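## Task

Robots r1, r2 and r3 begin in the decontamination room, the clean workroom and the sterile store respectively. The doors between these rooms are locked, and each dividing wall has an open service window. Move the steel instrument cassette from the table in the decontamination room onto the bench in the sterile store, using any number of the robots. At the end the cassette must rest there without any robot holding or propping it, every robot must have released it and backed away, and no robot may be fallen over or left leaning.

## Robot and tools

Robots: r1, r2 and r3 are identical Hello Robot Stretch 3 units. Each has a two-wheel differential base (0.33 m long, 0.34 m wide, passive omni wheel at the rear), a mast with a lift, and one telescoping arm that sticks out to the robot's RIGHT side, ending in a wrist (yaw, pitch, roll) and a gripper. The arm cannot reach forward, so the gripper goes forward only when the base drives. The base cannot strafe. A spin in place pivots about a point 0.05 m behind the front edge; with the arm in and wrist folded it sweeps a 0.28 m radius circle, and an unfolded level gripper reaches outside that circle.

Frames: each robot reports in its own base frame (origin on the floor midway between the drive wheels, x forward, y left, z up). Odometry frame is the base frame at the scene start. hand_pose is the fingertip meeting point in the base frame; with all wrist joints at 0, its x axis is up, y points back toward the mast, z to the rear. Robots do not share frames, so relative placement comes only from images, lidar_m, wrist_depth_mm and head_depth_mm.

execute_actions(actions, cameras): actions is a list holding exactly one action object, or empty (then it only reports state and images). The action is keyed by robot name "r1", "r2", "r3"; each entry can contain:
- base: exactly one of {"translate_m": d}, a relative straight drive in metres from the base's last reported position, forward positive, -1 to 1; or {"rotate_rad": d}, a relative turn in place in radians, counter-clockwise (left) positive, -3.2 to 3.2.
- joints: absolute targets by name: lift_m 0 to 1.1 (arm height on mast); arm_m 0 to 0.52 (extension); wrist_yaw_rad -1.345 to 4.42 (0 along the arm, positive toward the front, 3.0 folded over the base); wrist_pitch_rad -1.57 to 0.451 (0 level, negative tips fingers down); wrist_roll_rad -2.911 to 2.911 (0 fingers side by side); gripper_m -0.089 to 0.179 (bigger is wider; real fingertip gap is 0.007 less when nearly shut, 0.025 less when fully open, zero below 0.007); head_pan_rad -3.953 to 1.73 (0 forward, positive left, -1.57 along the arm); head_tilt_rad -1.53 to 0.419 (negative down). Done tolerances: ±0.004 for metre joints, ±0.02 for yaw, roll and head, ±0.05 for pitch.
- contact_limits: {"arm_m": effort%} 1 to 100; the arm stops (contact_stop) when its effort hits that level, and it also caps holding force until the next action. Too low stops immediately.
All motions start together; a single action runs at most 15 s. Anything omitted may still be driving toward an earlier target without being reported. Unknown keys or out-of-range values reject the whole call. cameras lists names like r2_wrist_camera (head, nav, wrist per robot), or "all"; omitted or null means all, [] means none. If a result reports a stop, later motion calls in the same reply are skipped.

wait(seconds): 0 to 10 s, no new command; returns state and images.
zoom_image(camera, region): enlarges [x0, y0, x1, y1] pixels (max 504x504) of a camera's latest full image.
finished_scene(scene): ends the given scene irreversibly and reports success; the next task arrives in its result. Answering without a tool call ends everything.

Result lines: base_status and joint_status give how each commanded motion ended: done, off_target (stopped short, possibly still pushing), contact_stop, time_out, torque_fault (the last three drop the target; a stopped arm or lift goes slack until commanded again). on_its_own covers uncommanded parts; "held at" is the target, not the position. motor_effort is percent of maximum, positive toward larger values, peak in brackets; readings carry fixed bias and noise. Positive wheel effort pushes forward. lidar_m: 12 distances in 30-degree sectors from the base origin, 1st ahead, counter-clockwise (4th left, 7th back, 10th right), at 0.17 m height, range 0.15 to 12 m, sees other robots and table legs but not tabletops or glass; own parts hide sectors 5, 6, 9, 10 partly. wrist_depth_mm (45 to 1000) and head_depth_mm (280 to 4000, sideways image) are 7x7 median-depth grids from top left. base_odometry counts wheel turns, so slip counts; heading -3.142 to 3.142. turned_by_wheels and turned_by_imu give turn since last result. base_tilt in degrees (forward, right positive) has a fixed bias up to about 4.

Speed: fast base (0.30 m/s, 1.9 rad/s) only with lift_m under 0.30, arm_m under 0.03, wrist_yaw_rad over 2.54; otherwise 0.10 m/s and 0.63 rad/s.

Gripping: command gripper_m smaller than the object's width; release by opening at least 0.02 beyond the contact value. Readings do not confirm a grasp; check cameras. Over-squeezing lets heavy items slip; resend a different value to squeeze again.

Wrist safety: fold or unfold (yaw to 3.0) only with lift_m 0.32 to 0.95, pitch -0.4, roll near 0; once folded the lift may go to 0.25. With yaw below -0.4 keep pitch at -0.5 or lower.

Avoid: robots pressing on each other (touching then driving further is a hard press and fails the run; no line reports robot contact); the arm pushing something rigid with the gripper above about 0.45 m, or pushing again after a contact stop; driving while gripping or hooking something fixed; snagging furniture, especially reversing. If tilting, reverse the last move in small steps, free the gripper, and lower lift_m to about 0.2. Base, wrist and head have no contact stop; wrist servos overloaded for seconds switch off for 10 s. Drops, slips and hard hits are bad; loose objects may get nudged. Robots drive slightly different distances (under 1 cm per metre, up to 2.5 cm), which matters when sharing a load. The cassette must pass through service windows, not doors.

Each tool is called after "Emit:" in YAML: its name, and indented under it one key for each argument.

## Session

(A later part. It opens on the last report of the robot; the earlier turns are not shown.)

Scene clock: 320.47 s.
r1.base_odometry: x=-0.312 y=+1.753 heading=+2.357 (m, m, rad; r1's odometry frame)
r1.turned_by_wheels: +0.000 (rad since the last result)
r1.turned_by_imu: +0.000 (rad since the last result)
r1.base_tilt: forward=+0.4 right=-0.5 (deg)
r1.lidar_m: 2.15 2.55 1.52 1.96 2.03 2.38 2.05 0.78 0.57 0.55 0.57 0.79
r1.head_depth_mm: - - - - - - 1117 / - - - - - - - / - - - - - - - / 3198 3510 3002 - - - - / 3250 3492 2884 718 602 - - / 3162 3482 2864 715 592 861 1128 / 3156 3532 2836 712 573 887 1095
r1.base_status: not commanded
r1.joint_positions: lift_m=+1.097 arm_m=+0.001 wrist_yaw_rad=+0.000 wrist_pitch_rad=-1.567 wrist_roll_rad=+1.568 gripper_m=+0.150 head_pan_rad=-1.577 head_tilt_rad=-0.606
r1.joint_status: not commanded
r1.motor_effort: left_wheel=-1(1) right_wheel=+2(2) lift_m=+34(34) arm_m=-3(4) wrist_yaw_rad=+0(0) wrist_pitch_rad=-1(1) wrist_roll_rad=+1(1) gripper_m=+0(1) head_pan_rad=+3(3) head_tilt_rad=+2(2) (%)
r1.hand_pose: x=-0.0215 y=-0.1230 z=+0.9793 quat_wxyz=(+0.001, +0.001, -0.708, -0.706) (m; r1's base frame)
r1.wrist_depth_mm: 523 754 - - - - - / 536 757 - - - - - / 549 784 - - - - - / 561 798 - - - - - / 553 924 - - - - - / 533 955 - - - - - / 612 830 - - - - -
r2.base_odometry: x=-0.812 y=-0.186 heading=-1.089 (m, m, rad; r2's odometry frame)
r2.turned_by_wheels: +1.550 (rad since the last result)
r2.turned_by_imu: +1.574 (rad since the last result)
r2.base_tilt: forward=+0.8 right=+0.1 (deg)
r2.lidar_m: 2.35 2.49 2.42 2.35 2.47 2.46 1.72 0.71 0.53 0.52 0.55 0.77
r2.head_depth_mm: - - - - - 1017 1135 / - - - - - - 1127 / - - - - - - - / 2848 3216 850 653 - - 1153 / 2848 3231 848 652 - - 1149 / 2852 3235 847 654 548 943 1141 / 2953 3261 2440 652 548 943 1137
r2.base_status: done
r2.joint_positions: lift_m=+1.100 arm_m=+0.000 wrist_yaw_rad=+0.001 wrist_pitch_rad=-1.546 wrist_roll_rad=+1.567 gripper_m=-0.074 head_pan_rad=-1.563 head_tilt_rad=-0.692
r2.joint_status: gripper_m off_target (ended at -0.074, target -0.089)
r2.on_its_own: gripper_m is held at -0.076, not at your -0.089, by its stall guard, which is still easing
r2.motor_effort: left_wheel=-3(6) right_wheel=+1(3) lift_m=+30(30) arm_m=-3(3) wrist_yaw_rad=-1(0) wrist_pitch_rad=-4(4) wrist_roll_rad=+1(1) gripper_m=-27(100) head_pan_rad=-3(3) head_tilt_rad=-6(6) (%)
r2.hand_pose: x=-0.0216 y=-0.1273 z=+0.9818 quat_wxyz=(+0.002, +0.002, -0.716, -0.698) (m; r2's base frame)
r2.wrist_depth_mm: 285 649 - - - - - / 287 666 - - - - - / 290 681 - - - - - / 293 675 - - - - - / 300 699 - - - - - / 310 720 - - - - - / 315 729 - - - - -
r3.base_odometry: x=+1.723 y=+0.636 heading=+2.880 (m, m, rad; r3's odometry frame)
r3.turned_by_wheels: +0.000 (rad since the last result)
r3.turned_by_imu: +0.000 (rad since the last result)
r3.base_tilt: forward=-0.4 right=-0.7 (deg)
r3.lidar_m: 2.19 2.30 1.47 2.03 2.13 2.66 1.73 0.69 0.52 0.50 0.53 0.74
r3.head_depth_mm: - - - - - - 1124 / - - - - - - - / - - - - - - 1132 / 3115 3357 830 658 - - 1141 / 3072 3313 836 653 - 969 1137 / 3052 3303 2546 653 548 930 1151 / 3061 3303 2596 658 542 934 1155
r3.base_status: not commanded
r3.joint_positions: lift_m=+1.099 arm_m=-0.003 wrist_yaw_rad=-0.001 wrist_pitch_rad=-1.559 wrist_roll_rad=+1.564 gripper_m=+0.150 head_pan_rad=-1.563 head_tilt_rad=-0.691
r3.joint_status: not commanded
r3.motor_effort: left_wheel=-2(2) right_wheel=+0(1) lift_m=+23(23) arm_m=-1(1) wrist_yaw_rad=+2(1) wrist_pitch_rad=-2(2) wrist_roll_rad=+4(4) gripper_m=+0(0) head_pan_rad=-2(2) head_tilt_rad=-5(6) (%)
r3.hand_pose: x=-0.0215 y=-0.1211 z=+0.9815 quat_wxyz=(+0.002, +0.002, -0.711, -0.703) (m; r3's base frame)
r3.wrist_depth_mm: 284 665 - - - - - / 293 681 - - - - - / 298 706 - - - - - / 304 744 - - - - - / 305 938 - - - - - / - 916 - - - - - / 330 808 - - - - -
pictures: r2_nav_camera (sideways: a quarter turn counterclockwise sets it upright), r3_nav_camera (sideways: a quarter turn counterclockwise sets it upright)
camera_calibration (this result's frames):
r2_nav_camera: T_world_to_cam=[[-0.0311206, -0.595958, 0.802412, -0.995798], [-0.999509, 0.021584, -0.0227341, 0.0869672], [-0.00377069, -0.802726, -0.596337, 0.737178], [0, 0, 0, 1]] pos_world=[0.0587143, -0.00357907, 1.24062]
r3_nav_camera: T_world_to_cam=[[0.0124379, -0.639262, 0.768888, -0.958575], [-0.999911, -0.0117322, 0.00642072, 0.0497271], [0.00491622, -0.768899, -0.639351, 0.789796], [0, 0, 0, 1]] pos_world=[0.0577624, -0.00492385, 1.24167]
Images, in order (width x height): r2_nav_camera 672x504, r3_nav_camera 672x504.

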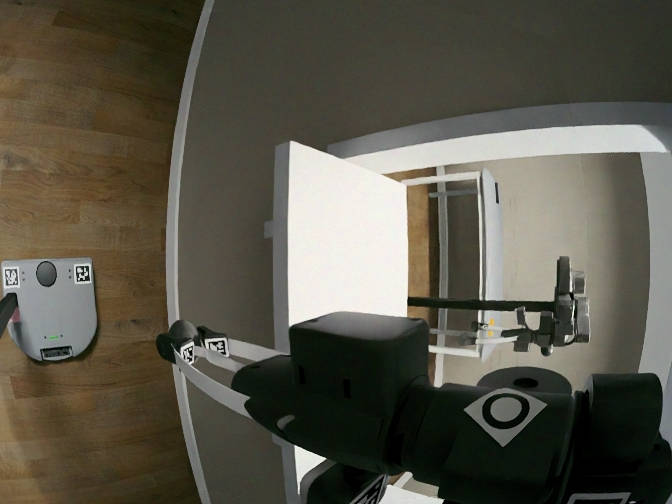

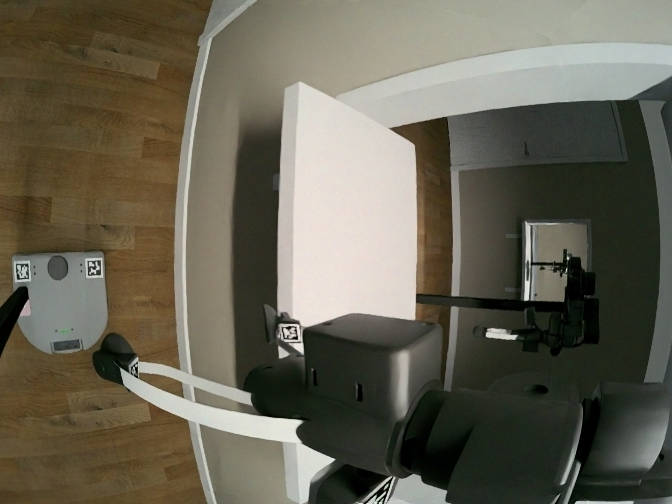

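Emit:
execute_actions:
  actions:
    - {"r2":{"joints":{"head_pan_rad":1.57,"head_tilt_rad":-0.4}}}
  cameras: ["r2_head_camera","r2_nav_camera"]

Scene clock: 324.47 s.
r1.base_odometry: x=-0.312 y=+1.753 heading=+2.357 (m, m, rad; r1's odometry frame)
r1.turned_by_wheels: +0.000 (rad since the last result)
r1.turned_by_imu: +0.000 (rad since the last result)
r1.base_tilt: forward=+0.4 right=-0.5 (deg)
r1.lidar_m: 2.15 2.55 1.53 1.96 2.03 2.37 2.05 0.78 0.58 0.55 0.57 0.79
r1.head_depth_mm: - - - - - - 1121 / - - - - - - - / - - - - - - - / 3241 3495 3003 - - - - / 3198 3506 2872 718 603 - - / 3145 3522 2883 713 590 861 1126 / 3126 3471 2854 713 572 884 1090
r1.base_status: not commanded
r1.joint_positions: lift_m=+1.097 arm_m=+0.001 wrist_yaw_rad=+0.000 wrist_pitch_rad=-1.567 wrist_roll_rad=+1.568 gripper_m=+0.150 head_pan_rad=-1.577 head_tilt_rad=-0.606
r1.joint_status: not commanded
r1.motor_effort: left_wheel=-1(1) right_wheel=+2(2) lift_m=+34(34) arm_m=-4(4) wrist_yaw_rad=+0(0) wrist_pitch_rad=-2(1) wrist_roll_rad=+1(1) gripper_m=+0(0) head_pan_rad=+3(3) head_tilt_rad=+2(1) (%)
r1.hand_pose: x=-0.0215 y=-0.1230 z=+0.9793 quat_wxyz=(+0.001, +0.001, -0.708, -0.706) (m; r1's base frame)
r1.wrist_depth_mm: 522 749 - - - - - / 555 754 - - - - - / 548 773 - - - - - / 552 786 - - - - - / 563 916 - - - - - / 531 933 - - - - - / 616 856 - - - - -
r2.base_odometry: x=-0.812 y=-0.186 heading=-1.089 (m, m, rad; r2's odometry frame)
r2.turned_by_wheels: +0.000 (rad since the last result)
r2.turned_by_imu: +0.000 (rad since the last result)
r2.base_tilt: forward=+0.8 right=+0.1 (deg)
r2.lidar_m: 2.35 2.49 2.42 2.36 2.48 2.46 1.72 0.71 0.53 0.52 0.55 0.77
r2.head_depth_mm: 2010 2177 2321 2514 2182 1661 1371 / 1992 2136 2306 2537 2178 1680 1362 / 1999 2171 2342 2548 2200 1682 1369 / 2062 - 2342 2501 2199 1679 1370 / 2036 - 2352 2539 2185 1682 1366 / 2008 - 2358 2525 2197 1688 1376 / 1993 2169 2314 2527 2203 1703 1380
r2.base_status: not commanded
r2.joint_positions: lift_m=+1.100 arm_m=+0.000 wrist_yaw_rad=+0.001 wrist_pitch_rad=-1.546 wrist_roll_rad=+1.567 gripper_m=-0.059 head_pan_rad=+1.563 head_tilt_rad=-0.408
r2.joint_status: all done
r2.on_its_own: gripper_m is held at -0.060, not at your -0.089, by its stall guard, which is not easing now
r2.motor_effort: left_wheel=-2(1) right_wheel=+1(1) lift_m=+30(31) arm_m=-3(3) wrist_yaw_rad=-1(0) wrist_pitch_rad=-4(4) wrist_roll_rad=+2(1) gripper_m=-21(23) head_pan_rad=+3(40) head_tilt_rad=+6(32) (%)
r2.hand_pose: x=-0.0216 y=-0.1273 z=+0.9818 quat_wxyz=(+0.002, +0.002, -0.716, -0.698) (m; r2's base frame)
r2.wrist_depth_mm: 283 654 - - - - - / 289 662 - - - - - / 287 673 - - - - - / 294 694 - - - - - / 300 684 - - - - - / 308 714 - - - - - / 317 724 - - - - -
r3.base_odometry: x=+1.723 y=+0.636 heading=+2.880 (m, m, rad; r3's odometry frame)
r3.turned_by_wheels: +0.000 (rad since the last result)
r3.turned_by_imu: +0.001 (rad since the last result)
r3.base_tilt: forward=-0.6 right=-0.7 (deg)
r3.lidar_m: 2.18 2.29 1.47 2.02 2.12 2.65 1.73 0.69 0.52 0.50 0.53 0.74
r3.head_depth_mm: - - - - - - 1119 / - - - - - - - / - - - - - - 1133 / 3087 3283 831 658 - - 1151 / 3081 3314 837 650 - 965 1139 / 3038 3333 2587 656 550 933 1145 / 3051 3320 2609 657 543 935 1146
r3.base_status: not commanded
r3.joint_positions: lift_m=+1.099 arm_m=-0.003 wrist_yaw_rad=-0.001 wrist_pitch_rad=-1.559 wrist_roll_rad=+1.564 gripper_m=+0.150 head_pan_rad=-1.563 head_tilt_rad=-0.691
r3.joint_status: not commanded
r3.motor_effort: left_wheel=-2(2) right_wheel=+1(2) lift_m=+23(22) arm_m=-1(1) wrist_yaw_rad=+1(2) wrist_pitch_rad=-3(3) wrist_roll_rad=+4(4) gripper_m=+0(0) head_pan_rad=-3(2) head_tilt_rad=-5(5) (%)
r3.hand_pose: x=-0.0215 y=-0.1211 z=+0.9815 quat_wxyz=(+0.002, +0.002, -0.711, -0.703) (m; r3's base frame)
r3.wrist_depth_mm: 286 674 - - - - - / 291 681 - - - - - / 297 708 - - - - - / 306 748 - - - - - / 306 934 - - - - - / - 925 - - - - - / 326 795 - - - - -
pictures: r2_head_camera (sideways: a quarter turn clockwise sets it upright), r2_nav_camera (sideways: a quarter turn counterclockwise sets it upright)
camera_calibration (this result's frames):
r2_head_camera: T_world_to_cam=[[-0.0529315, -0.395629, -0.916884, 1.21216], [-0.997105, 0.0711389, 0.0268666, -0.032247], [0.0545969, 0.915651, -0.398249, 0.475188], [0, 0, 0, 1]] pos_world=[0.00606419, 0.0467545, 1.30152]
r2_nav_camera: T_world_to_cam=[[0.0383627, 0.347354, 0.936949, -1.1717], [0.999114, -0.029562, -0.0299485, 0.0841776], [0.0172954, 0.937268, -0.34818, 0.414153], [0, 0, 0, 1]] pos_world=[-0.0463166, 0.0213097, 1.24454]
Images, in order (width x height): r2_head_camera 896x504, r2_nav_camera 672x504.

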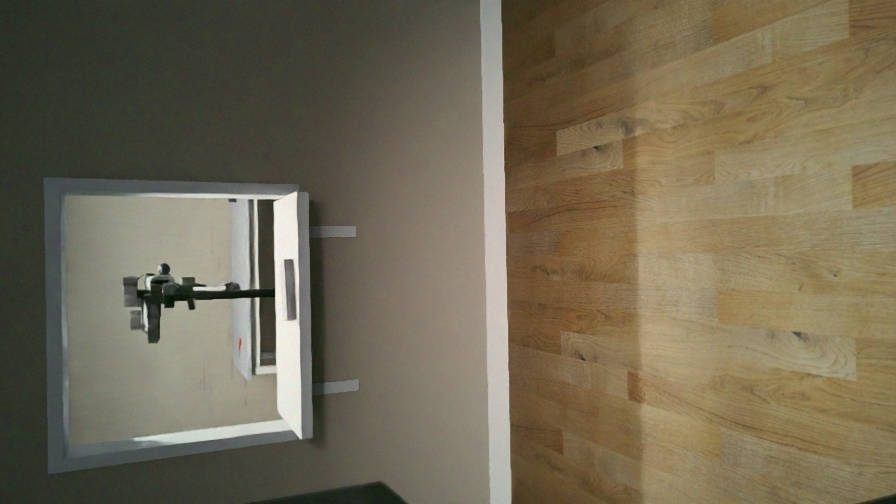

